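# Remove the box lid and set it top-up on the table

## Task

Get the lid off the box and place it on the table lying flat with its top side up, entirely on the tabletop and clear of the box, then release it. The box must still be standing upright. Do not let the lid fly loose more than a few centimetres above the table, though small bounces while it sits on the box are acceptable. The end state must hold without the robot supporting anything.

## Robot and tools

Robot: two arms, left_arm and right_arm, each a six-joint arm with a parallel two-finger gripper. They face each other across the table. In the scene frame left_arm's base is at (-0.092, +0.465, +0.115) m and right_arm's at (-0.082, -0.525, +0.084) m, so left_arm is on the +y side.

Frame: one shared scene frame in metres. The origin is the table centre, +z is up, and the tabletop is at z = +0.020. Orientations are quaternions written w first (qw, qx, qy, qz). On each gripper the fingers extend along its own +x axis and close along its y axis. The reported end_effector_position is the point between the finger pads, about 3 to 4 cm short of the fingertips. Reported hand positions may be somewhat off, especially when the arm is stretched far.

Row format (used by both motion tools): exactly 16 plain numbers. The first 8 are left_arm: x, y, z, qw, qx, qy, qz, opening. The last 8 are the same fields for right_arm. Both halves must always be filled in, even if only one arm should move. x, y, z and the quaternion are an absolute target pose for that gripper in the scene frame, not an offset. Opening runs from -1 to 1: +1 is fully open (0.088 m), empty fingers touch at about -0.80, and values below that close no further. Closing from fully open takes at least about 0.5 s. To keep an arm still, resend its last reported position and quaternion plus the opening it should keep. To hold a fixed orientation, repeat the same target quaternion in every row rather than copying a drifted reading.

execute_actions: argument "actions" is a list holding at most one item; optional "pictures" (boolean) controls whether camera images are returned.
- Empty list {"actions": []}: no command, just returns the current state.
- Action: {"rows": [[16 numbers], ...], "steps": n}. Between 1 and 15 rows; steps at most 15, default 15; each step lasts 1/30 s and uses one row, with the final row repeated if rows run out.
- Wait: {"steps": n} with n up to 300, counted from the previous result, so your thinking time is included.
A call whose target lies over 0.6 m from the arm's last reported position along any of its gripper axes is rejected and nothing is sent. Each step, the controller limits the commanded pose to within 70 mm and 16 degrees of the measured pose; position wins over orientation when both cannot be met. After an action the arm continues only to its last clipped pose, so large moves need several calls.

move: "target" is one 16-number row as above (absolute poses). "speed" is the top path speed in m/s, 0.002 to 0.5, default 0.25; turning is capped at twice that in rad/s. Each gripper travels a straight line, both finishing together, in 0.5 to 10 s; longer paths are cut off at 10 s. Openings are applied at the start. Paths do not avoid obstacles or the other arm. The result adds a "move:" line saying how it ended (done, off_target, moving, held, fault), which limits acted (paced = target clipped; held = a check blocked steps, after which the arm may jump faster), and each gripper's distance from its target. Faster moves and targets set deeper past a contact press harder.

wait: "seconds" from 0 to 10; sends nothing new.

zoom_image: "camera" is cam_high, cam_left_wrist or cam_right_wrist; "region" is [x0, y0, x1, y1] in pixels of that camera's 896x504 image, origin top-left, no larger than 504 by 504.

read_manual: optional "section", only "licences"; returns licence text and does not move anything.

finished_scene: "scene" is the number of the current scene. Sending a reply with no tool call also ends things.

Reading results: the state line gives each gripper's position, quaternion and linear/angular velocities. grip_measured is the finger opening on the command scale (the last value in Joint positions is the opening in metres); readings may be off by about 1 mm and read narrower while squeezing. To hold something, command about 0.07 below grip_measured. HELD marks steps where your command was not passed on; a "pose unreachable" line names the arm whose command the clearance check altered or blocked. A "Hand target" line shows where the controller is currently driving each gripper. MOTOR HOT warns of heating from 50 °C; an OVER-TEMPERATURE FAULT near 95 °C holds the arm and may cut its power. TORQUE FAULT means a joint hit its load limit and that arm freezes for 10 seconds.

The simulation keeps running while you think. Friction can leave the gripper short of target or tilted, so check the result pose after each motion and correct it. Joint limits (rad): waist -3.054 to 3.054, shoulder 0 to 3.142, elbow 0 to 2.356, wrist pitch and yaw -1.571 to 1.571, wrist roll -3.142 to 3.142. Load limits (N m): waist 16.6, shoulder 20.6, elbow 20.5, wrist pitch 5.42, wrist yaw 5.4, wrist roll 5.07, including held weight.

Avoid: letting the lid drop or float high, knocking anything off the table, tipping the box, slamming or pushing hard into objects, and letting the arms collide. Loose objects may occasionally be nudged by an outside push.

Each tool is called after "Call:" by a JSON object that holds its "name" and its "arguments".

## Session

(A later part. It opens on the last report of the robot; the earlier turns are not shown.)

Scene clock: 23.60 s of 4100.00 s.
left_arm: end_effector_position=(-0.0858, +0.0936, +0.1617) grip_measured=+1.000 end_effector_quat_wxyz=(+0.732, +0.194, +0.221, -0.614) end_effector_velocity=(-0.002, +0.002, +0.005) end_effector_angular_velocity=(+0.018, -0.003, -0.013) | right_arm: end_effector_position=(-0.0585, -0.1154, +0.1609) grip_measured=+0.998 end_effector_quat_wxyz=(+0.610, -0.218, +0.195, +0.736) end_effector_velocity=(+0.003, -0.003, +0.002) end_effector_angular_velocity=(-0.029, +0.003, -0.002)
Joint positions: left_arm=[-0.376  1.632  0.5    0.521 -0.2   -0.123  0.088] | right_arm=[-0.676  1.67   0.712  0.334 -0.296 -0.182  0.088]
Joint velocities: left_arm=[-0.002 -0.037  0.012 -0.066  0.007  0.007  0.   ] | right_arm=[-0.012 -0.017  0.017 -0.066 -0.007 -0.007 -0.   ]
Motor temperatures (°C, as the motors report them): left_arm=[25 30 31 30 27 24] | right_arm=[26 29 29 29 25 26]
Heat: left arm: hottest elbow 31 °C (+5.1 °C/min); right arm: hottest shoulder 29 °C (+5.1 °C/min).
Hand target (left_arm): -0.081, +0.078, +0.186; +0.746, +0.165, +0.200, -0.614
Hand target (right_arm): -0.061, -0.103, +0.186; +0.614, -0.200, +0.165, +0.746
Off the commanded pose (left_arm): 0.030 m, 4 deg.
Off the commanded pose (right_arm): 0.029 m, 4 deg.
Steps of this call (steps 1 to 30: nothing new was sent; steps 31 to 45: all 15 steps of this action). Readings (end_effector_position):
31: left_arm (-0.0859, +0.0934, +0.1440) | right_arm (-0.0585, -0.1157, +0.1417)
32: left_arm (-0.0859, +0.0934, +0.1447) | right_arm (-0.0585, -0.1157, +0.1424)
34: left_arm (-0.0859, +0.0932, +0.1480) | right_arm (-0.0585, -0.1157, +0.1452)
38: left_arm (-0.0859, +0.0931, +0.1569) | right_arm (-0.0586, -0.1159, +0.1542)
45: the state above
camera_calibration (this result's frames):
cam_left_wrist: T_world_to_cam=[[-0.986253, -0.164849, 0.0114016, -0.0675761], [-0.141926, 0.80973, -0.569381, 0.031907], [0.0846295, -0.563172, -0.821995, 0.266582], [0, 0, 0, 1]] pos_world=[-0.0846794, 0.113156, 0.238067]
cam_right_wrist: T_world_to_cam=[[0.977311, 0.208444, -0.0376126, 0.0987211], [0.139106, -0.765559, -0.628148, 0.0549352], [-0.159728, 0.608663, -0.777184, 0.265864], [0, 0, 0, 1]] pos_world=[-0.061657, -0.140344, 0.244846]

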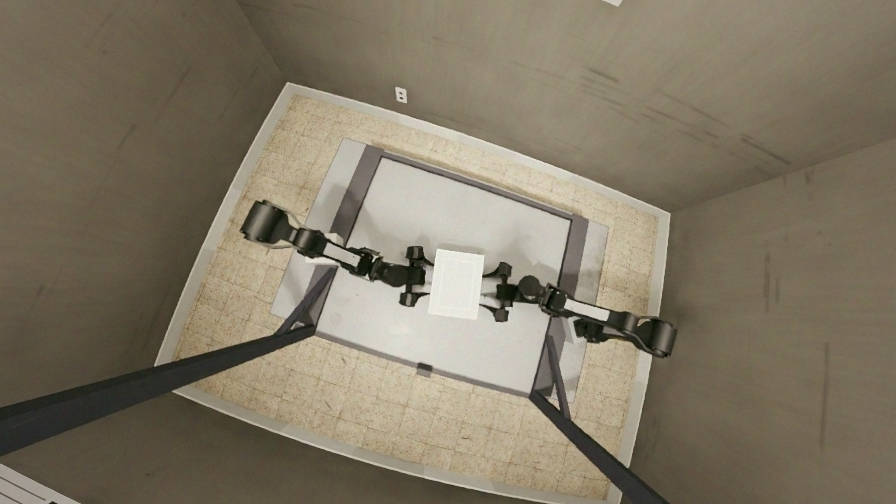

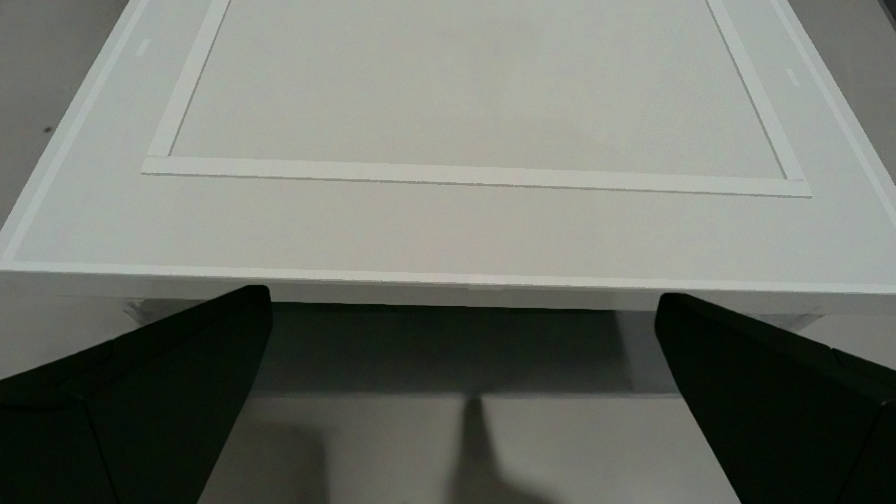

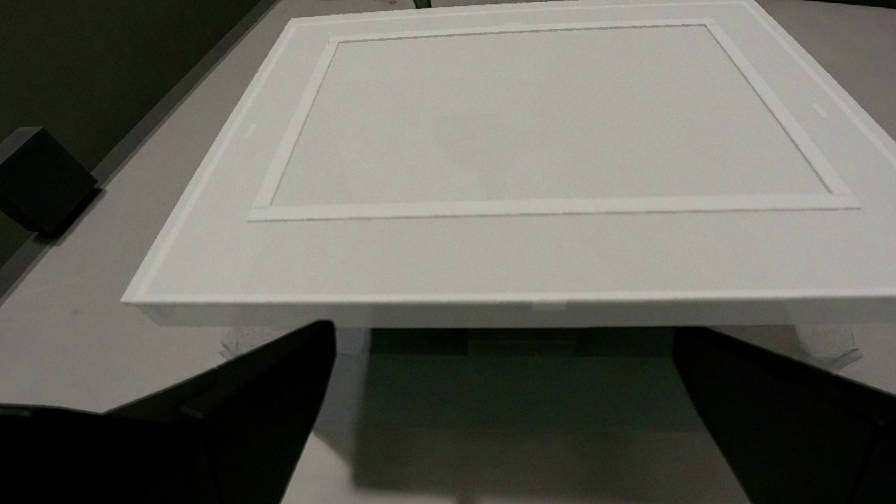

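Call:
{"name": "execute_actions", "arguments": {"actions": [{"rows":[[-0.081,0.077,0.19,0.746,0.165,0.2,-0.614,1,-0.061,-0.102,0.19,0.614,-0.2,0.165,0.746,1],[-0.081,0.077,0.194,0.746,0.165,0.2,-0.614,1,-0.061,-0.102,0.194,0.614,-0.2,0.165,0.746,1],[-0.081,0.077,0.198,0.746,0.165,0.2,-0.614,1,-0.061,-0.102,0.198,0.614,-0.2,0.165,0.746,1],[-0.078,0.077,0.202,0.746,0.165,0.2,-0.614,1,-0.058,-0.102,0.202,0.614,-0.2,0.165,0.746,1],[-0.074,0.077,0.205,0.746,0.165,0.2,-0.614,1,-0.054,-0.102,0.205,0.614,-0.2,0.165,0.746,1],[-0.07,0.077,0.205,0.746,0.165,0.2,-0.614,1,-0.05,-0.102,0.205,0.614,-0.2,0.165,0.746,1],[-0.066,0.077,0.205,0.746,0.165,0.2,-0.614,1,-0.046,-0.102,0.205,0.614,-0.2,0.165,0.746,1],[-0.062,0.077,0.205,0.746,0.165,0.2,-0.614,1,-0.042,-0.102,0.205,0.614,-0.2,0.165,0.746,1],[-0.058,0.077,0.205,0.746,0.165,0.2,-0.614,1,-0.038,-0.102,0.205,0.614,-0.2,0.165,0.746,1],[-0.054,0.077,0.205,0.746,0.165,0.2,-0.614,1,-0.034,-0.102,0.205,0.614,-0.2,0.165,0.746,1],[-0.05,0.077,0.205,0.746,0.165,0.2,-0.614,1,-0.03,-0.102,0.205,0.614,-0.2,0.165,0.746,1],[-0.046,0.077,0.205,0.746,0.165,0.2,-0.614,1,-0.026,-0.102,0.205,0.614,-0.2,0.165,0.746,1],[-0.042,0.077,0.205,0.746,0.165,0.2,-0.614,1,-0.022,-0.102,0.205,0.614,-0.2,0.165,0.746,1],[-0.038,0.077,0.205,0.746,0.165,0.2,-0.614,1,-0.018,-0.102,0.205,0.614,-0.2,0.165,0.746,1],[-0.034,0.077,0.205,0.746,0.165,0.2,-0.614,1,-0.014,-0.102,0.205,0.614,-0.2,0.165,0.746,1]]}]}}

Call:
{"name": "execute_actions", "arguments": {"actions": [{"rows":[[-0.03,0.077,0.205,0.746,0.165,0.2,-0.614,1,-0.01,-0.102,0.205,0.614,-0.2,0.165,0.746,1],[-0.025,0.077,0.205,0.746,0.165,0.2,-0.614,1,-0.005,-0.102,0.205,0.614,-0.2,0.165,0.746,1],[-0.02,0.077,0.205,0.746,0.165,0.2,-0.614,1,0,-0.102,0.205,0.614,-0.2,0.165,0.746,1],[-0.015,0.077,0.205,0.746,0.165,0.2,-0.614,1,0.005,-0.102,0.205,0.614,-0.2,0.165,0.746,1],[-0.01,0.077,0.205,0.746,0.165,0.2,-0.614,1,0.01,-0.102,0.205,0.614,-0.2,0.165,0.746,1],[-0.005,0.077,0.205,0.746,0.165,0.2,-0.614,1,0.015,-0.102,0.205,0.614,-0.2,0.165,0.746,1],[0,0.077,0.205,0.746,0.165,0.2,-0.614,1,0.02,-0.102,0.205,0.614,-0.2,0.165,0.746,1],[0.005,0.077,0.205,0.746,0.165,0.2,-0.614,1,0.025,-0.102,0.205,0.614,-0.2,0.165,0.746,1],[0.01,0.077,0.205,0.746,0.165,0.2,-0.614,1,0.03,-0.102,0.205,0.614,-0.2,0.165,0.746,1],[0.015,0.077,0.205,0.746,0.165,0.2,-0.614,1,0.035,-0.102,0.205,0.614,-0.2,0.165,0.746,1],[0.02,0.077,0.205,0.746,0.165,0.2,-0.614,1,0.04,-0.102,0.205,0.614,-0.2,0.165,0.746,1]]}]}}

Scene clock: 27.27 s of 4100.00 s.
left_arm: end_effector_position=(-0.0538, +0.0944, +0.1785) grip_measured=+1.000 end_effector_quat_wxyz=(+0.732, +0.196, +0.224, -0.612) end_effector_velocity=(+0.121, +0.010, -0.002) end_effector_angular_velocity=(+0.040, -0.003, +0.064) | right_arm: end_effector_position=(-0.0274, -0.1147, +0.1857) grip_measured=+0.998 end_effector_quat_wxyz=(+0.611, -0.212, +0.190, +0.739) end_effector_velocity=(+0.114, +0.004, +0.052) end_effector_angular_velocity=(+0.120, -0.003, -0.018)
Joint positions: left_arm=[-0.248  1.559  0.528  0.423 -0.098 -0.052  0.088] | right_arm=[-0.781  1.629  0.783  0.216 -0.388 -0.243  0.088]
Joint velocities: left_arm=[ 0.452 -0.002  0.017 -0.037  0.315  0.227  0.   ] | right_arm=[-0.369 -0.007  0.159 -0.125 -0.3   -0.198 -0.   ]
Motor temperatures (°C, as the motors report them): left_arm=[25 31 32 31 27 24] | right_arm=[26 29 30 30 25 26]
Heat: left arm: hottest elbow 32 °C (+6.6 °C/min); right arm: hottest elbow 30 °C (+6.6 °C/min).
Hand target (left_arm): -0.034, +0.079, +0.206; +0.747, +0.166, +0.198, -0.612
Hand target (right_arm): -0.014, -0.104, +0.205; +0.615, -0.200, +0.163, +0.745
Off the commanded pose (left_arm): 0.037 m, 5 deg.
Off the commanded pose (right_arm): 0.027 m, 3 deg.
Steps of this call (steps 1 to 90: nothing new was sent; then 0.17 s passed at rest; steps 91 to 105: all 15 steps of this action). Readings (end_effector_position):
91: left_arm (-0.0859, +0.0935, +0.1631) | right_arm (-0.0585, -0.1154, +0.1619)
92: left_arm (-0.0859, +0.0935, +0.1640) | right_arm (-0.0585, -0.1154, +0.1626)
94: left_arm (-0.0858, +0.0934, +0.1683) | right_arm (-0.0587, -0.1154, +0.1662)
98: left_arm (-0.0793, +0.0932, +0.1774) | right_arm (-0.0529, -0.1156, +0.1759)
105: the state above
camera_calibration (this result's frames):
cam_left_wrist: T_world_to_cam=[[-0.985759, -0.167797, 0.0111081, -0.0356229], [-0.144802, 0.813372, -0.563435, 0.0438128], [0.0855074, -0.557019, -0.826086, 0.278351], [0, 0, 0, 1]] pos_world=[-0.0525726, 0.113434, 0.255024]
cam_right_wrist: T_world_to_cam=[[0.976707, 0.211194, -0.0379519, 0.0694425], [0.138385, -0.755139, -0.640793, 0.0702866], [-0.16399, 0.620615, -0.766775, 0.288987], [0, 0, 0, 1]] pos_world=[-0.0301605, -0.140939, 0.269262]

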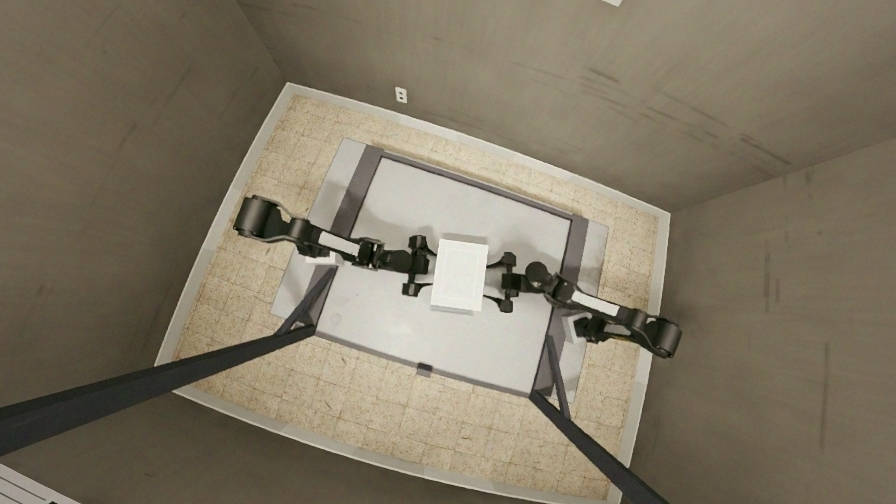

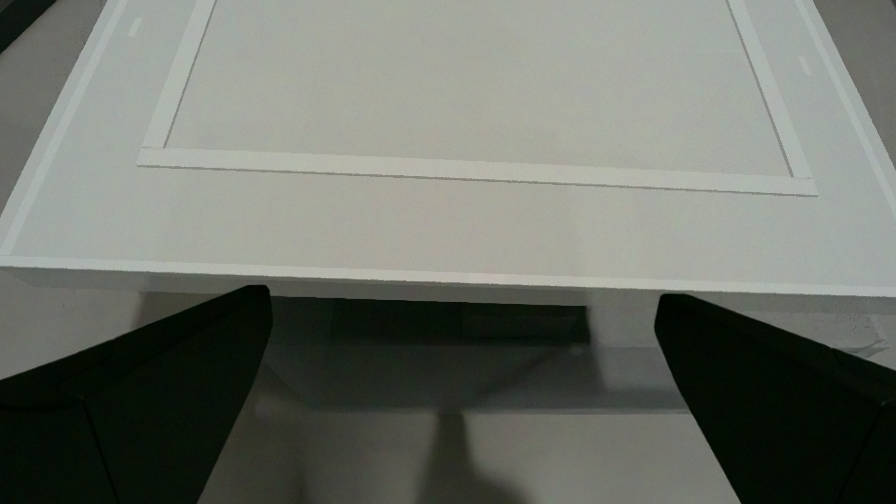

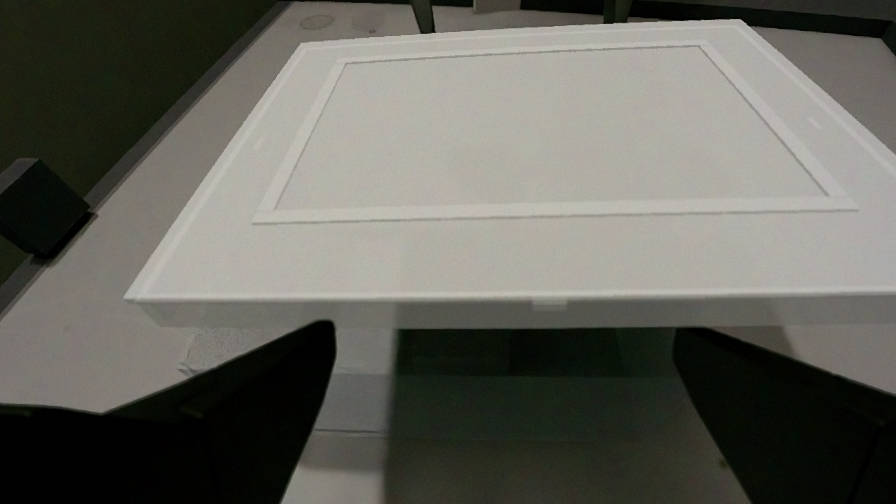

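Scene clock: 27.77 s of 4100.00 s.
left_arm: end_effector_position=(+0.0107, +0.0959, +0.1838) grip_measured=+1.000 end_effector_quat_wxyz=(+0.740, +0.186, +0.226, -0.605) end_effector_velocity=(+0.045, -0.005, -0.001) end_effector_angular_velocity=(-0.001, +0.042, -0.003) | right_arm: end_effector_position=(+0.0365, -0.1154, +0.1904) grip_measured=+0.998 end_effector_quat_wxyz=(+0.615, -0.205, +0.189, +0.738) end_effector_velocity=(+0.042, -0.001, -0.006) end_effector_angular_velocity=(-0.016, +0.022, +0.033)
Joint positions: left_arm=[-0.006  1.581  0.569  0.415  0.088  0.062  0.088] | right_arm=[-0.976  1.697  0.885  0.139 -0.54  -0.358  0.088]
Joint velocities: left_arm=[ 0.173  0.071  0.076 -0.022  0.168  0.066  0.   ] | right_arm=[-0.134  0.09   0.105 -0.095 -0.139 -0.11  -0.   ]
Motor temperatures (°C, as the motors report them): left_arm=[25 31 33 32 27 24] | right_arm=[26 29 30 30 25 26]
Heat: left arm: hottest elbow 33 °C (+8.6 °C/min); right arm: hottest elbow 30 °C (+6.5 °C/min).
Hand target (left_arm): +0.019, +0.079, +0.205; +0.746, +0.165, +0.200, -0.613
Hand target (right_arm): +0.040, -0.103, +0.205; +0.614, -0.200, +0.165, +0.746
Off the commanded pose (left_arm): 0.030 m, 4 deg.
Off the commanded pose (right_arm): 0.020 m, 3 deg.
Steps of this call (steps 1 to 15: all 15 steps of this action). Readings (end_effector_position):
1: left_arm (-0.0498, +0.0947, +0.1785) | right_arm (-0.0235, -0.1144, +0.1876)
2: left_arm (-0.0458, +0.0950, +0.1786) | right_arm (-0.0196, -0.1142, +0.1891)
4: left_arm (-0.0375, +0.0956, +0.1789) | right_arm (-0.0112, -0.1136, +0.1922)
8: left_arm (-0.0184, +0.0963, +0.1815) | right_arm (+0.0078, -0.1134, +0.1939)
15: the state above
camera_calibration (this result's frames):
cam_left_wrist: T_world_to_cam=[[-0.981139, -0.191997, 0.0224456, 0.0283245], [-0.170113, 0.802444, -0.571967, 0.0578228], [0.0918045, -0.564997, -0.81997, 0.277562], [0, 0, 0, 1]] pos_world=[0.0121453, 0.11586, 0.260029]
cam_right_wrist: T_world_to_cam=[[0.9786, 0.201443, -0.0419922, 0.00688177], [0.126249, -0.748916, -0.650528, 0.0668758], [-0.162493, 0.631305, -0.758321, 0.303097], [0, 0, 0, 1]] pos_world=[0.0340736, -0.142648, 0.273638]

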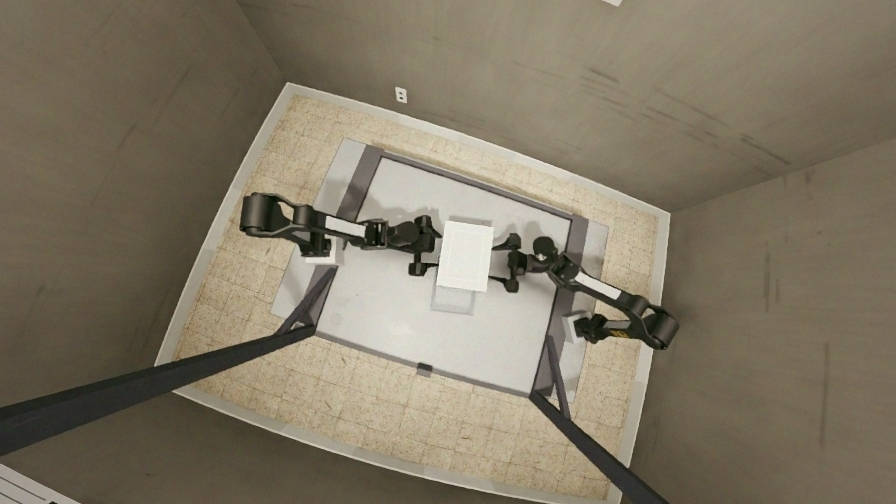

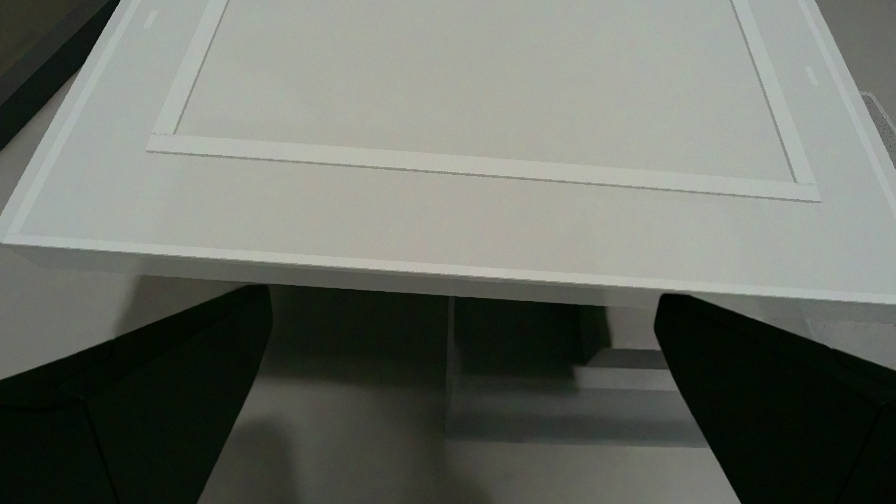

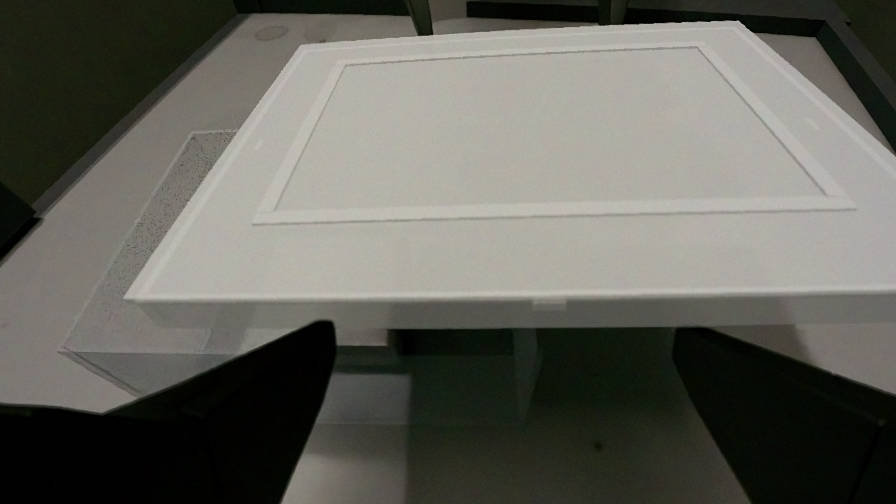

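Call:
{"name": "execute_actions", "arguments": {"actions": [{"rows":[[0.023,0.077,0.207,0.746,0.165,0.2,-0.614,1,0.043,-0.102,0.205,0.614,-0.2,0.165,0.746,1],[0.026,0.077,0.209,0.746,0.165,0.2,-0.614,1,0.046,-0.102,0.205,0.614,-0.2,0.165,0.746,1],[0.029,0.077,0.211,0.746,0.165,0.2,-0.614,1,0.049,-0.102,0.205,0.614,-0.2,0.165,0.746,1],[0.032,0.077,0.212,0.746,0.165,0.2,-0.614,1,0.052,-0.102,0.205,0.614,-0.2,0.165,0.746,1],[0.035,0.077,0.212,0.746,0.165,0.2,-0.614,1,0.055,-0.102,0.205,0.614,-0.2,0.165,0.746,1],[0.038,0.077,0.212,0.746,0.165,0.2,-0.614,1,0.058,-0.102,0.205,0.614,-0.2,0.165,0.746,1],[0.041,0.077,0.212,0.746,0.165,0.2,-0.614,1,0.061,-0.102,0.205,0.614,-0.2,0.165,0.746,1],[0.044,0.077,0.212,0.746,0.165,0.2,-0.614,1,0.064,-0.102,0.205,0.614,-0.2,0.165,0.746,1],[0.047,0.077,0.212,0.746,0.165,0.2,-0.614,1,0.067,-0.102,0.205,0.614,-0.2,0.165,0.746,1],[0.05,0.077,0.212,0.746,0.165,0.2,-0.614,1,0.07,-0.102,0.205,0.614,-0.2,0.165,0.746,1],[0.053,0.077,0.212,0.746,0.165,0.2,-0.614,1,0.073,-0.102,0.205,0.614,-0.2,0.165,0.746,1],[0.056,0.077,0.212,0.746,0.165,0.2,-0.614,1,0.076,-0.102,0.205,0.614,-0.2,0.165,0.746,1],[0.059,0.077,0.212,0.746,0.165,0.2,-0.614,1,0.079,-0.102,0.205,0.614,-0.2,0.165,0.746,1],[0.062,0.077,0.212,0.746,0.165,0.2,-0.614,1,0.082,-0.102,0.205,0.614,-0.2,0.165,0.746,1],[0.065,0.077,0.212,0.746,0.165,0.2,-0.614,1,0.085,-0.102,0.205,0.614,-0.2,0.165,0.746,1]]}]}}

Call:
{"name": "wait", "arguments": {"seconds": 0.3}}

Scene clock: 30.53 s of 4100.00 s.
left_arm: end_effector_position=(+0.0496, +0.0945, +0.1922) grip_measured=+1.000 end_effector_quat_wxyz=(+0.740, +0.181, +0.227, -0.607) end_effector_velocity=(+0.089, -0.001, +0.004) end_effector_angular_velocity=(-0.013, +0.012, +0.021) | right_arm: end_effector_position=(+0.0755, -0.1167, +0.1885) grip_measured=+0.998 end_effector_quat_wxyz=(+0.614, -0.204, +0.193, +0.738) end_effector_velocity=(+0.089, -0.007, -0.007) end_effector_angular_velocity=(-0.009, +0.017, -0.015)
Joint positions: left_arm=[0.131 1.611 0.642 0.366 0.207 0.131 0.088] | right_arm=[-1.082  1.768  0.976  0.068 -0.623 -0.438  0.088]
Joint velocities: left_arm=[ 0.286  0.129  0.159 -0.051  0.227  0.139  0.   ] | right_arm=[-0.232  0.164  0.203 -0.154 -0.168 -0.168 -0.   ]
Motor temperatures (°C, as the motors report them): left_arm=[25 31 34 33 27 24] | right_arm=[26 29 31 31 25 26]
Heat: left arm: hottest elbow 34 °C (+9.8 °C/min); right arm: hottest elbow 31 °C (+7.9 °C/min).
Hand target (left_arm): +0.064, +0.079, +0.213; +0.746, +0.165, +0.199, -0.613
Hand target (right_arm): +0.085, -0.104, +0.205; +0.615, -0.200, +0.164, +0.745
Off the commanded pose (left_arm): 0.031 m, 4 deg.
Off the commanded pose (right_arm): 0.024 m, 3 deg.
Steps of this call (steps 1 to 68: nothing new was sent; steps 69 to 83: all 15 steps of this action). Readings (end_effector_position):
69: left_arm (+0.0135, +0.0954, +0.1825) | right_arm (+0.0400, -0.1146, +0.1915)
70: left_arm (+0.0140, +0.0955, +0.1825) | right_arm (+0.0406, -0.1145, +0.1914)
72: left_arm (+0.0169, +0.0956, +0.1832) | right_arm (+0.0437, -0.1141, +0.1919)
76: left_arm (+0.0280, +0.0957, +0.1873) | right_arm (+0.0546, -0.1148, +0.1916)
83: the state above
camera_calibration (this result's frames):
cam_left_wrist: T_world_to_cam=[[-0.980987, -0.191415, 0.0320274, 0.0640491], [-0.17449, 0.797649, -0.577329, 0.0720023], [0.0849626, -0.571941, -0.815883, 0.280299], [0, 0, 0, 1]] pos_world=[0.0515801, 0.115142, 0.268209]
cam_right_wrist: T_world_to_cam=[[0.978269, 0.201423, -0.0491801, -0.0297077], [0.122387, -0.75243, -0.647202, 0.059023], [-0.167366, 0.627119, -0.76073, 0.309141], [0, 0, 0, 1]] pos_world=[0.0735782, -0.143474, 0.271911]

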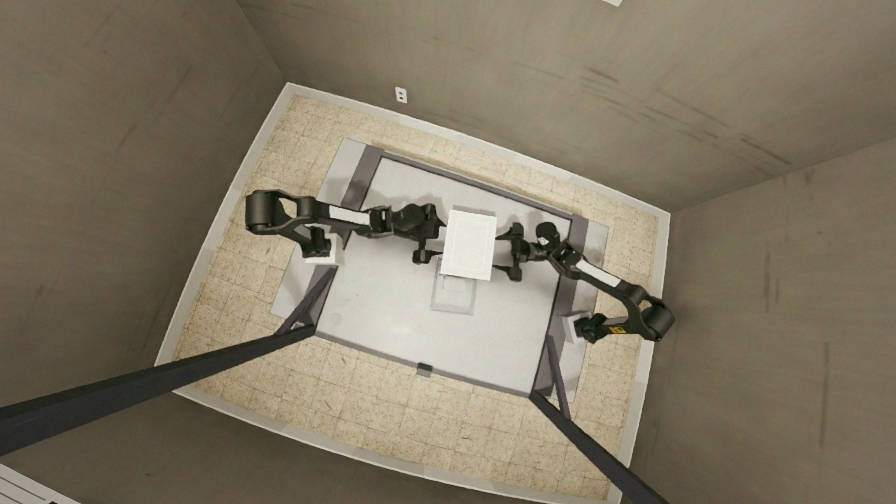

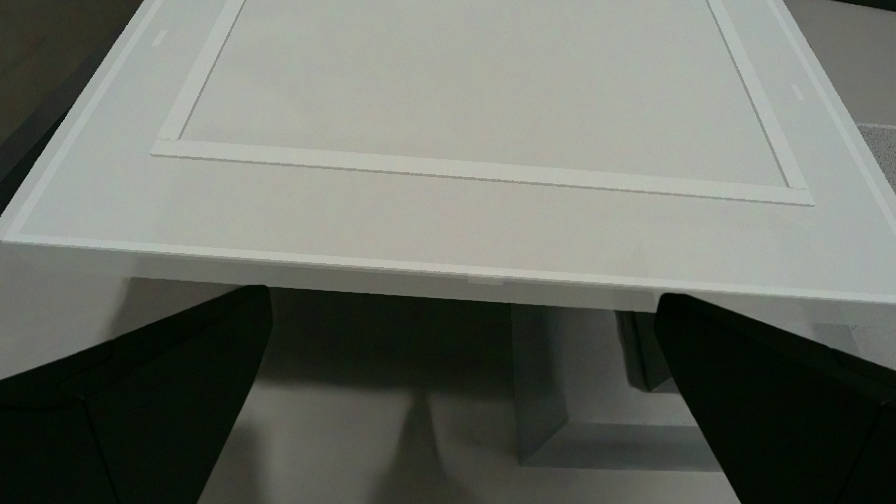

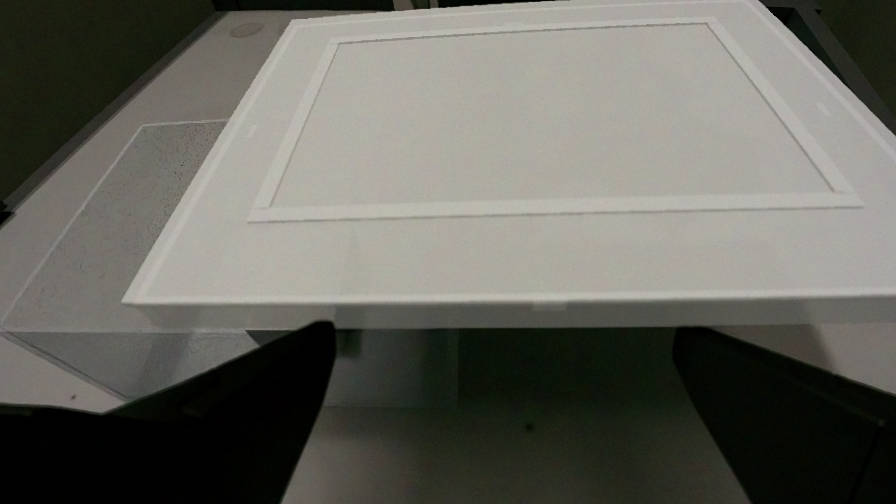

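Scene clock: 30.83 s of 4100.00 s.
left_arm: end_effector_position=(+0.0597, +0.0945, +0.1931) grip_measured=+1.000 end_effector_quat_wxyz=(+0.741, +0.179, +0.226, -0.606) end_effector_velocity=(-0.001, +0.002, -0.007) end_effector_angular_velocity=(+0.021, +0.032, -0.007) | right_arm: end_effector_position=(+0.0861, -0.1174, +0.1887) grip_measured=+0.998 end_effector_quat_wxyz=(+0.616, -0.204, +0.192, +0.736) end_effector_velocity=(+0.001, -0.000, +0.002) end_effector_angular_velocity=(+0.007, +0.009, +0.027)
Joint positions: left_arm=[0.162 1.624 0.66  0.361 0.231 0.146 0.088] | right_arm=[-1.108  1.784  0.999  0.052 -0.64  -0.455  0.088]
Joint velocities: left_arm=[ 0.007  0.012  0.002 -0.022  0.022 -0.007  0.   ] | right_arm=[-0.012  0.007  0.017 -0.022 -0.037 -0.022 -0.   ]
Motor temperatures (°C, as the motors report them): left_arm=[25 31 34 33 27 24] | right_arm=[26 29 31 31 25 26]
Heat: left arm: hottest elbow 34 °C (+9.7 °C/min); right arm: hottest elbow 31 °C (+7.8 °C/min).
Hand target (left_arm): +0.064, +0.079, +0.213; +0.746, +0.166, +0.199, -0.613
Hand target (right_arm): +0.085, -0.104, +0.205; +0.615, -0.200, +0.164, +0.745
Off the commanded pose (left_arm): 0.026 m, 4 deg.
Off the commanded pose (right_arm): 0.022 m, 3 deg.
Steps of this call (steps 1 to 9: nothing new was sent). Readings (end_effector_position):
1: left_arm (+0.0525, +0.0945, +0.1924) | right_arm (+0.0784, -0.1170, +0.1882)
2: left_arm (+0.0551, +0.0947, +0.1925) | right_arm (+0.0811, -0.1171, +0.1882)
4: left_arm (+0.0583, +0.0946, +0.1930) | right_arm (+0.0845, -0.1175, +0.1883)
8: left_arm (+0.0597, +0.0945, +0.1932) | right_arm (+0.0860, -0.1175, +0.1886)
9: the state above
camera_calibration (this result's frames):
cam_left_wrist: T_world_to_cam=[[-0.980166, -0.195397, 0.0330955, 0.0741253], [-0.178098, 0.795227, -0.579565, 0.0752035], [0.0869267, -0.573964, -0.814254, 0.279944], [0, 0, 0, 1]] pos_world=[0.0617141, 0.115358, 0.269078]
cam_right_wrist: T_world_to_cam=[[0.97924, 0.196828, -0.0484581, -0.0406515], [0.119109, -0.752149, -0.64814, 0.0578283], [-0.16402, 0.628912, -0.759978, 0.311307], [0, 0, 0, 1]] pos_world=[0.0839801, -0.144288, 0.272097]

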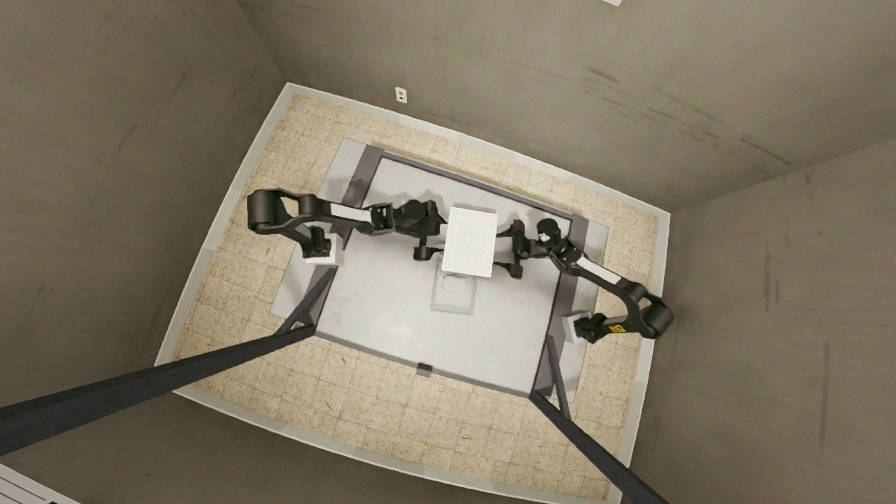

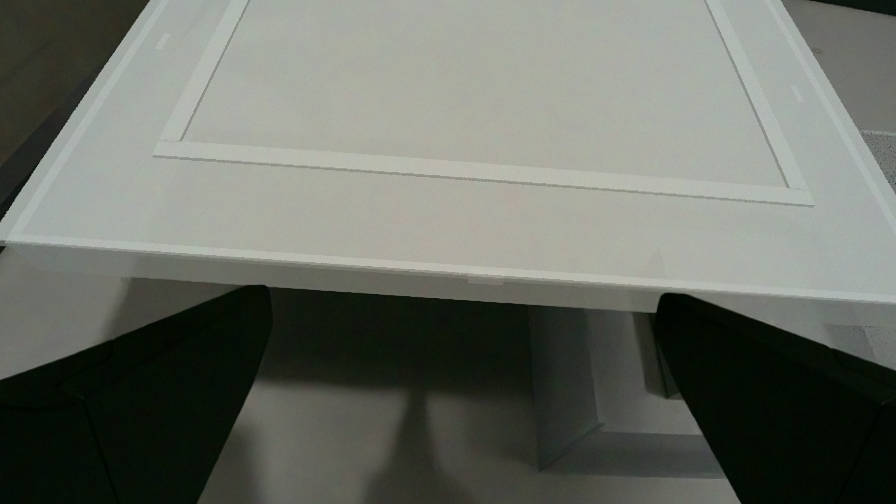

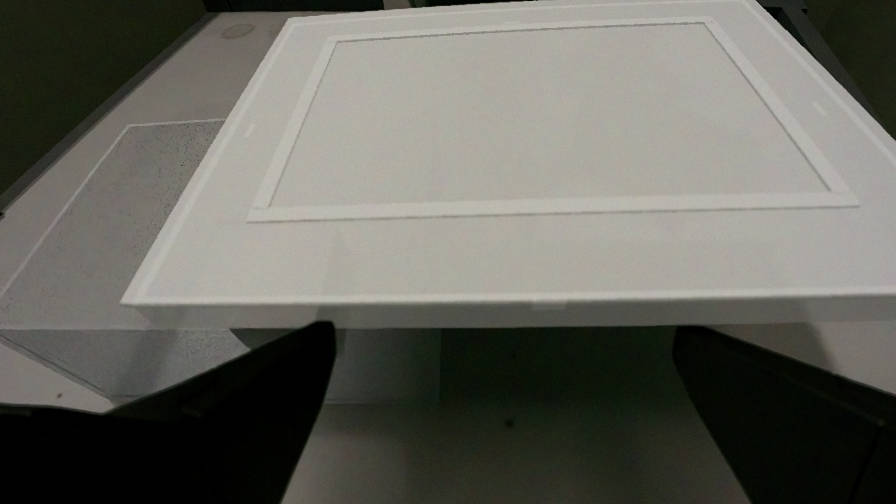

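Stable; continue.

Call:
{"name": "execute_actions", "arguments": {"actions": [{"rows":[[0.068,0.077,0.212,0.746,0.165,0.2,-0.614,1,0.088,-0.102,0.205,0.614,-0.2,0.165,0.746,1],[0.071,0.077,0.212,0.746,0.165,0.2,-0.614,1,0.091,-0.102,0.205,0.614,-0.2,0.165,0.746,1],[0.074,0.077,0.212,0.746,0.165,0.2,-0.614,1,0.094,-0.102,0.205,0.614,-0.2,0.165,0.746,1],[0.077,0.077,0.212,0.746,0.165,0.2,-0.614,1,0.097,-0.102,0.205,0.614,-0.2,0.165,0.746,1],[0.08,0.077,0.212,0.746,0.165,0.2,-0.614,1,0.1,-0.102,0.205,0.614,-0.2,0.165,0.746,1],[0.083,0.077,0.212,0.746,0.165,0.2,-0.614,1,0.103,-0.102,0.205,0.614,-0.2,0.165,0.746,1],[0.086,0.077,0.212,0.746,0.165,0.2,-0.614,1,0.106,-0.102,0.205,0.614,-0.2,0.165,0.746,1],[0.089,0.077,0.212,0.746,0.165,0.2,-0.614,1,0.109,-0.102,0.205,0.614,-0.2,0.165,0.746,1],[0.092,0.077,0.212,0.746,0.165,0.2,-0.614,1,0.112,-0.102,0.205,0.614,-0.2,0.165,0.746,1],[0.095,0.077,0.212,0.746,0.165,0.2,-0.614,1,0.115,-0.102,0.205,0.614,-0.2,0.165,0.746,1],[0.098,0.077,0.212,0.746,0.165,0.2,-0.614,1,0.118,-0.102,0.205,0.614,-0.2,0.165,0.746,1],[0.101,0.077,0.212,0.746,0.165,0.2,-0.614,1,0.121,-0.102,0.205,0.614,-0.2,0.165,0.746,1],[0.104,0.077,0.212,0.746,0.165,0.2,-0.614,1,0.124,-0.102,0.205,0.614,-0.2,0.165,0.746,1],[0.107,0.077,0.212,0.746,0.165,0.2,-0.614,1,0.127,-0.102,0.205,0.614,-0.2,0.165,0.746,1],[0.11,0.077,0.212,0.746,0.165,0.2,-0.614,1,0.13,-0.102,0.205,0.614,-0.2,0.165,0.746,1]]}], "pictures": false}}

Call:
{"name": "execute_actions", "arguments": {"actions": [{"rows":[[0.113,0.077,0.21,0.746,0.165,0.2,-0.614,1,0.133,-0.102,0.205,0.614,-0.2,0.165,0.746,1],[0.116,0.077,0.21,0.746,0.165,0.2,-0.614,1,0.136,-0.102,0.205,0.614,-0.2,0.165,0.746,1],[0.119,0.077,0.21,0.746,0.165,0.2,-0.614,1,0.139,-0.102,0.205,0.614,-0.2,0.165,0.746,1],[0.122,0.077,0.21,0.746,0.165,0.2,-0.614,1,0.142,-0.102,0.205,0.614,-0.2,0.165,0.746,1],[0.125,0.077,0.21,0.746,0.165,0.2,-0.614,1,0.145,-0.102,0.205,0.614,-0.2,0.165,0.746,1],[0.128,0.077,0.21,0.746,0.165,0.2,-0.614,1,0.148,-0.102,0.205,0.614,-0.2,0.165,0.746,1],[0.131,0.077,0.21,0.746,0.165,0.2,-0.614,1,0.151,-0.102,0.205,0.614,-0.2,0.165,0.746,1],[0.134,0.077,0.21,0.746,0.165,0.2,-0.614,1,0.154,-0.102,0.205,0.614,-0.2,0.165,0.746,1],[0.137,0.077,0.21,0.746,0.165,0.2,-0.614,1,0.157,-0.102,0.205,0.614,-0.2,0.165,0.746,1],[0.14,0.077,0.21,0.746,0.165,0.2,-0.614,1,0.16,-0.102,0.205,0.614,-0.2,0.165,0.746,1],[0.143,0.077,0.21,0.746,0.165,0.2,-0.614,1,0.163,-0.102,0.205,0.614,-0.2,0.165,0.746,1],[0.146,0.077,0.21,0.746,0.165,0.2,-0.614,1,0.166,-0.102,0.205,0.614,-0.2,0.165,0.746,1],[0.149,0.077,0.21,0.746,0.165,0.2,-0.614,1,0.169,-0.102,0.205,0.614,-0.2,0.165,0.746,1],[0.152,0.077,0.21,0.746,0.165,0.2,-0.614,1,0.172,-0.102,0.205,0.614,-0.2,0.165,0.746,1],[0.155,0.077,0.21,0.746,0.165,0.2,-0.614,1,0.175,-0.102,0.205,0.614,-0.2,0.165,0.746,1]]}], "pictures": false}}

Call:
{"name": "wait", "arguments": {"seconds": 0.3}}

Scene clock: 35.20 s of 4100.00 s.
left_arm: end_effector_position=(+0.0953, +0.0945, +0.1933) grip_measured=+1.000 end_effector_quat_wxyz=(+0.742, +0.176, +0.228, -0.605) end_effector_velocity=(+0.089, -0.001, +0.001) end_effector_angular_velocity=(-0.012, +0.004, +0.024) | right_arm: end_effector_position=(+0.1238, -0.1181, +0.1895) grip_measured=+0.998 end_effector_quat_wxyz=(+0.619, -0.202, +0.192, +0.734) end_effector_velocity=(+0.096, -0.001, +0.007) end_effector_angular_velocity=(+0.047, -0.039, +0.008)
Joint positions: left_arm=[0.269 1.687 0.735 0.333 0.318 0.202 0.088] | right_arm=[-1.193  1.858  1.105 -0.02  -0.697 -0.522  0.088]
Joint velocities: left_arm=[ 0.242  0.168  0.203 -0.066  0.183  0.125  0.   ] | right_arm=[-0.208  0.188  0.276 -0.154 -0.154 -0.198 -0.   ]
Motor temperatures (°C, as the motors report them): left_arm=[25 31 35 34 27 25] | right_arm=[26 29 33 32 25 26]
Heat: left arm: hottest elbow 35 °C (+10.2 °C/min); right arm: hottest elbow 33 °C (+10.2 °C/min).
Hand target (left_arm): +0.109, +0.079, +0.212; +0.746, +0.165, +0.200, -0.613
Hand target (right_arm): +0.129, -0.104, +0.205; +0.615, -0.200, +0.164, +0.745
Off the commanded pose (left_arm): 0.030 m, 4 deg.
Off the commanded pose (right_arm): 0.023 m, 3 deg.
Steps of this call (steps 1 to 90: nothing new was sent; then 0.87 s passed at rest; steps 91 to 105: all 15 steps of this action). Readings (end_effector_position):
91: left_arm (+0.0602, +0.0944, +0.1927) | right_arm (+0.0866, -0.1171, +0.1889)
92: left_arm (+0.0605, +0.0941, +0.1927) | right_arm (+0.0872, -0.1170, +0.1888)
94: left_arm (+0.0636, +0.0943, +0.1920) | right_arm (+0.0903, -0.1169, +0.1887)
98: left_arm (+0.0744, +0.0947, +0.1921) | right_arm (+0.1011, -0.1171, +0.1888)
105: the state above

Scene clock: 35.70 s of 4100.00 s.
left_arm: end_effector_position=(+0.1402, +0.0952, +0.1907) grip_measured=+1.000 end_effector_quat_wxyz=(+0.743, +0.173, +0.230, -0.604) end_effector_velocity=(+0.091, -0.004, +0.008) end_effector_angular_velocity=(-0.026, +0.005, +0.012) | right_arm: end_effector_position=(+0.1738, -0.1185, +0.1949) grip_measured=+0.998 end_effector_quat_wxyz=(+0.625, -0.200, +0.185, +0.731) end_effector_velocity=(+0.101, -0.004, +0.006) end_effector_angular_velocity=(+0.026, -0.017, -0.014)
Joint positions: left_arm=[0.386 1.782 0.845 0.292 0.411 0.267 0.088] | right_arm=[-1.29   1.957  1.268 -0.119 -0.759 -0.601  0.088]
Joint velocities: left_arm=[ 0.208  0.183  0.266 -0.11   0.168  0.11   0.   ] | right_arm=[-0.188  0.222  0.349 -0.212 -0.125 -0.168 -0.   ]
Motor temperatures (°C, as the motors report them): left_arm=[25 31 35 34 27 25] | right_arm=[26 30 33 32 25 26]
Heat: left arm: hottest elbow 35 °C (+10.1 °C/min); right arm: hottest elbow 33 °C (+10.1 °C/min).
Hand target (left_arm): +0.154, +0.079, +0.210; +0.746, +0.165, +0.200, -0.613
Hand target (right_arm): +0.174, -0.103, +0.205; +0.615, -0.199, +0.164, +0.745
Off the commanded pose (left_arm): 0.030 m, 4 deg.
Off the commanded pose (right_arm): 0.019 m, 3 deg.
Steps of this call (steps 1 to 15: all 15 steps of this action). Readings (end_effector_position):
1: left_arm (+0.0984, +0.0945, +0.1932) | right_arm (+0.1271, -0.1181, +0.1897)
2: left_arm (+0.1016, +0.0946, +0.1930) | right_arm (+0.1305, -0.1183, +0.1897)
4: left_arm (+0.1079, +0.0947, +0.1925) | right_arm (+0.1371, -0.1183, +0.1902)
8: left_arm (+0.1192, +0.0951, +0.1911) | right_arm (+0.1497, -0.1181, +0.1923)
15: the state above

Scene clock: 36.00 s of 4100.00 s.
left_arm: end_effector_position=(+0.1507, +0.0945, +0.1933) grip_measured=+1.000 end_effector_quat_wxyz=(+0.745, +0.171, +0.227, -0.603) end_effector_velocity=(+0.002, +0.001, -0.004) end_effector_angular_velocity=(+0.009, +0.018, -0.009) | right_arm: end_effector_position=(+0.1848, -0.1198, +0.1940) grip_measured=+0.998 end_effector_quat_wxyz=(+0.627, -0.200, +0.186, +0.729) end_effector_velocity=(-0.007, +0.003, -0.003) end_effector_angular_velocity=(+0.011, +0.027, +0.049)
Joint positions: left_arm=[0.409 1.799 0.875 0.282 0.429 0.279 0.088] | right_arm=[-1.311  1.982  1.303 -0.141 -0.769 -0.617  0.088]
Joint velocities: left_arm=[ 0.012  0.012  0.012 -0.022  0.022  0.007  0.   ] | right_arm=[ 0.002  0.022  0.017 -0.022 -0.051 -0.022 -0.   ]
Motor temperatures (°C, as the motors report them): left_arm=[25 31 35 34 27 25] | right_arm=[26 30 33 32 25 26]
Heat: left arm: hottest elbow 35 °C (+10.0 °C/min); right arm: hottest elbow 33 °C (+10.0 °C/min).
Hand target (left_arm): +0.153, +0.079, +0.211; +0.746, +0.165, +0.199, -0.613
Hand target (right_arm): +0.174, -0.103, +0.205; +0.615, -0.199, +0.164, +0.745
Off the commanded pose (left_arm): 0.025 m, 3 deg.
Off the commanded pose (right_arm): 0.023 m, 3 deg.
Steps of this call (steps 1 to 9: nothing new was sent). Readings (end_effector_position):
1: left_arm (+0.1431, +0.0952, +0.1909) | right_arm (+0.1771, -0.1188, +0.1950)
2: left_arm (+0.1457, +0.0952, +0.1913) | right_arm (+0.1799, -0.1192, +0.1948)
4: left_arm (+0.1490, +0.0950, +0.1923) | right_arm (+0.1832, -0.1196, +0.1946)
8: left_arm (+0.1506, +0.0945, +0.1934) | right_arm (+0.1848, -0.1199, +0.1942)
9: the state above
camera_calibration (this result's frames):
cam_left_wrist: T_world_to_cam=[[-0.977387, -0.207003, 0.0431689, 0.162017], [-0.192507, 0.786589, -0.586701, 0.095925], [0.087493, -0.581745, -0.808652, 0.27176], [0, 0, 0, 1]] pos_world=[0.153042, 0.116179, 0.269044]
cam_right_wrist: T_world_to_cam=[[0.984255, 0.173031, -0.036101, -0.142758], [0.106798, -0.744903, -0.65857, 0.0528653], [-0.140845, 0.644345, -0.751653, 0.328972], [0, 0, 0, 1]] pos_world=[0.181198, -0.14789, 0.276934]

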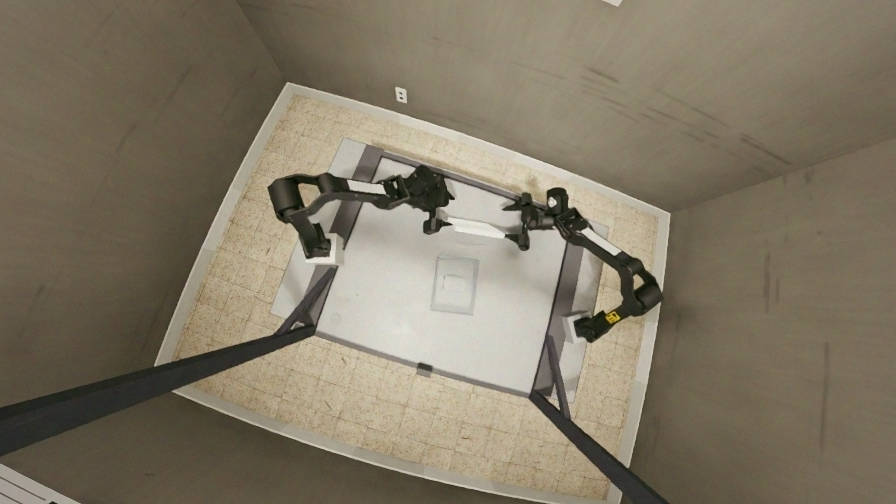

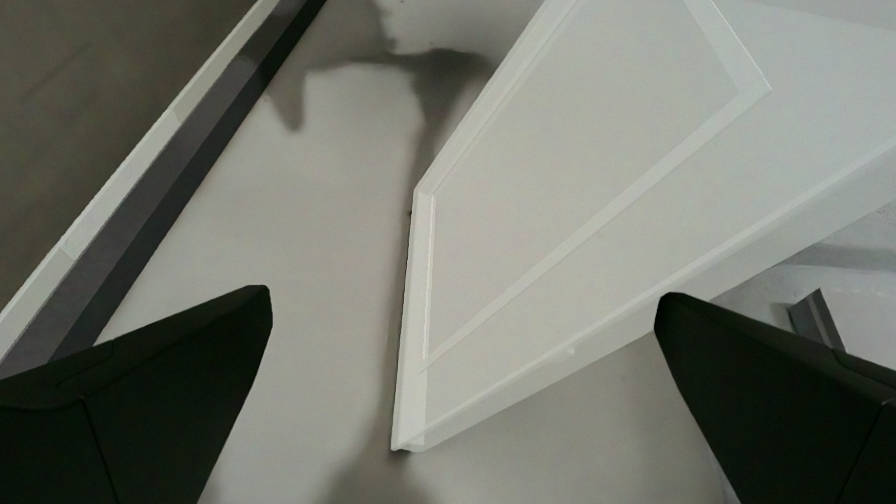

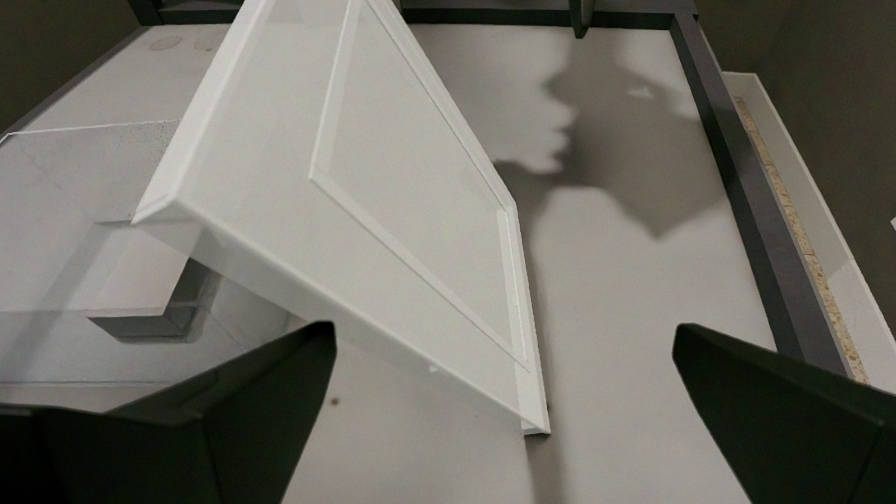

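Call:
{"name": "execute_actions", "arguments": {"actions": [{"rows":[[0.152,0.077,0.208,0.746,0.165,0.2,-0.614,1,0.172,-0.102,0.203,0.614,-0.2,0.165,0.746,1],[0.149,0.077,0.206,0.746,0.165,0.2,-0.614,1,0.169,-0.102,0.201,0.614,-0.2,0.165,0.746,1],[0.146,0.077,0.204,0.746,0.165,0.2,-0.614,1,0.166,-0.102,0.199,0.614,-0.2,0.165,0.746,1],[0.143,0.077,0.202,0.746,0.165,0.2,-0.614,1,0.163,-0.102,0.197,0.614,-0.2,0.165,0.746,1],[0.14,0.077,0.2,0.746,0.165,0.2,-0.614,1,0.16,-0.102,0.195,0.614,-0.2,0.165,0.746,1],[0.137,0.077,0.198,0.746,0.165,0.2,-0.614,1,0.157,-0.102,0.193,0.614,-0.2,0.165,0.746,1],[0.134,0.077,0.196,0.746,0.165,0.2,-0.614,1,0.154,-0.102,0.191,0.614,-0.2,0.165,0.746,1],[0.131,0.077,0.194,0.746,0.165,0.2,-0.614,1,0.151,-0.102,0.189,0.614,-0.2,0.165,0.746,1],[0.128,0.077,0.192,0.746,0.165,0.2,-0.614,1,0.148,-0.102,0.187,0.614,-0.2,0.165,0.746,1],[0.125,0.077,0.19,0.746,0.165,0.2,-0.614,1,0.145,-0.102,0.185,0.614,-0.2,0.165,0.746,1],[0.122,0.077,0.188,0.746,0.165,0.2,-0.614,1,0.142,-0.102,0.183,0.614,-0.2,0.165,0.746,1]]}]}}

Scene clock: 38.97 s of 4100.00 s.
left_arm: end_effector_position=(+0.1318, +0.0893, +0.1834) grip_measured=+1.000 end_effector_quat_wxyz=(+0.748, +0.171, +0.213, -0.604) end_effector_velocity=(-0.022, -0.000, -0.015) end_effector_angular_velocity=(-0.012, -0.029, +0.035) | right_arm: end_effector_position=(+0.1541, -0.1205, +0.1606) grip_measured=+0.998 end_effector_quat_wxyz=(+0.614, -0.203, +0.204, +0.735) end_effector_velocity=(-0.067, +0.004, -0.046) end_effector_angular_velocity=(-0.054, +0.062, +0.077)
Joint positions: left_arm=[0.353 1.804 0.803 0.397 0.383 0.25  0.088] | right_arm=[-1.259  1.983  1.174 -0.033 -0.744 -0.589  0.088]
Joint velocities: left_arm=[-0.071 -0.002 -0.11   0.154 -0.095 -0.051  0.   ] | right_arm=[ 0.12  -0.002 -0.188  0.139  0.022  0.051 -0.   ]
Motor temperatures (°C, as the motors report them): left_arm=[25 31 36 35 27 25] | right_arm=[26 30 33 32 25 26]
Heat: left arm: hottest elbow 36 °C (+10.8 °C/min); right arm: hottest elbow 33 °C (+9.2 °C/min).
Hand target (left_arm): +0.122, +0.078, +0.188; +0.745, +0.165, +0.200, -0.614
Hand target (right_arm): +0.141, -0.103, +0.183; +0.612, -0.200, +0.166, +0.747
Off the commanded pose (left_arm): 0.016 m, 2 deg.
Off the commanded pose (right_arm): 0.031 m, 5 deg.
Steps of this call (steps 1 to 74: nothing new was sent; steps 75 to 89: all 15 steps of this action). Readings (end_effector_position):
75: left_arm (+0.1512, +0.0946, +0.1925) | right_arm (+0.1850, -0.1196, +0.1941)
76: left_arm (+0.1513, +0.0945, +0.1927) | right_arm (+0.1850, -0.1196, +0.1941)
78: left_arm (+0.1520, +0.0938, +0.1934) | right_arm (+0.1849, -0.1197, +0.1932)
82: left_arm (+0.1488, +0.0919, +0.1922) | right_arm (+0.1795, -0.1219, +0.1827)
89: the state above
camera_calibration (this result's frames):
cam_left_wrist: T_world_to_cam=[[-0.978661, -0.203913, 0.0253178, 0.146038], [-0.177486, 0.776809, -0.604207, 0.0927251], [0.103539, -0.595807, -0.796425, 0.259294], [0, 0, 0, 1]] pos_world=[0.132532, 0.112239, 0.258836]
cam_right_wrist: T_world_to_cam=[[0.979196, 0.191664, -0.0666343, -0.10573], [0.106117, -0.76358, -0.636934, 0.0279982], [-0.172958, 0.616612, -0.768033, 0.304167], [0, 0, 0, 1]] pos_world=[0.153168, -0.14591, 0.244398]

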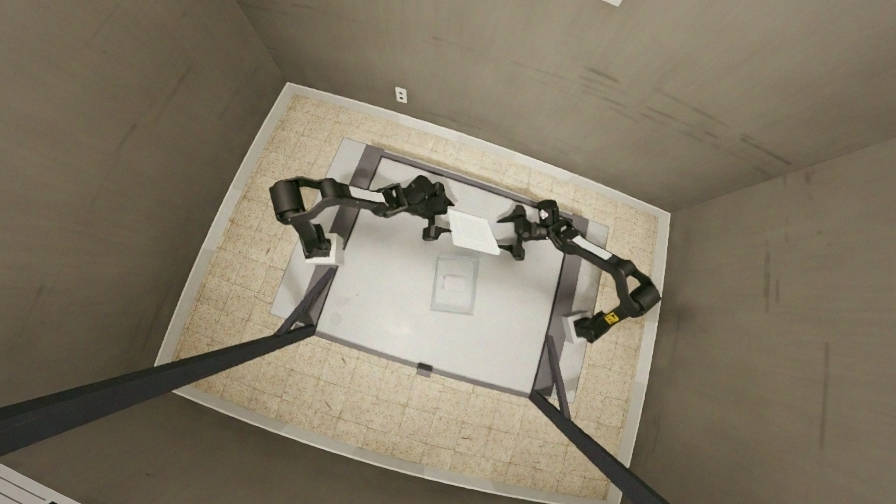

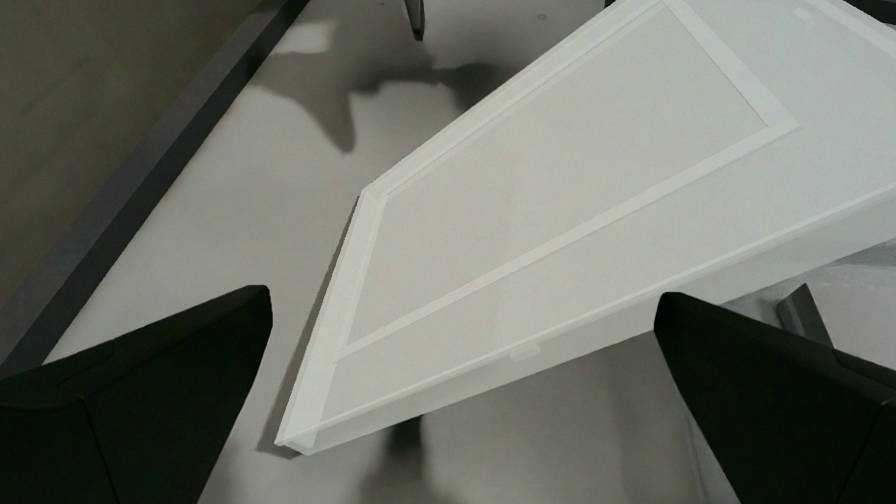

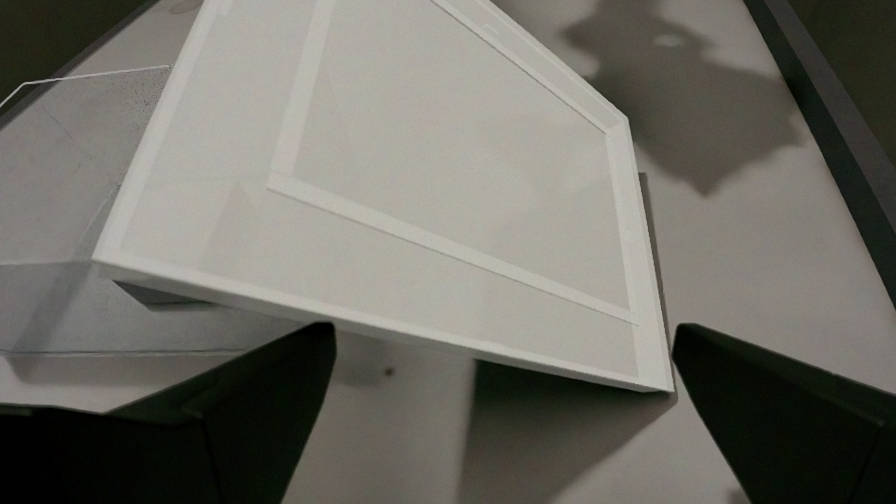

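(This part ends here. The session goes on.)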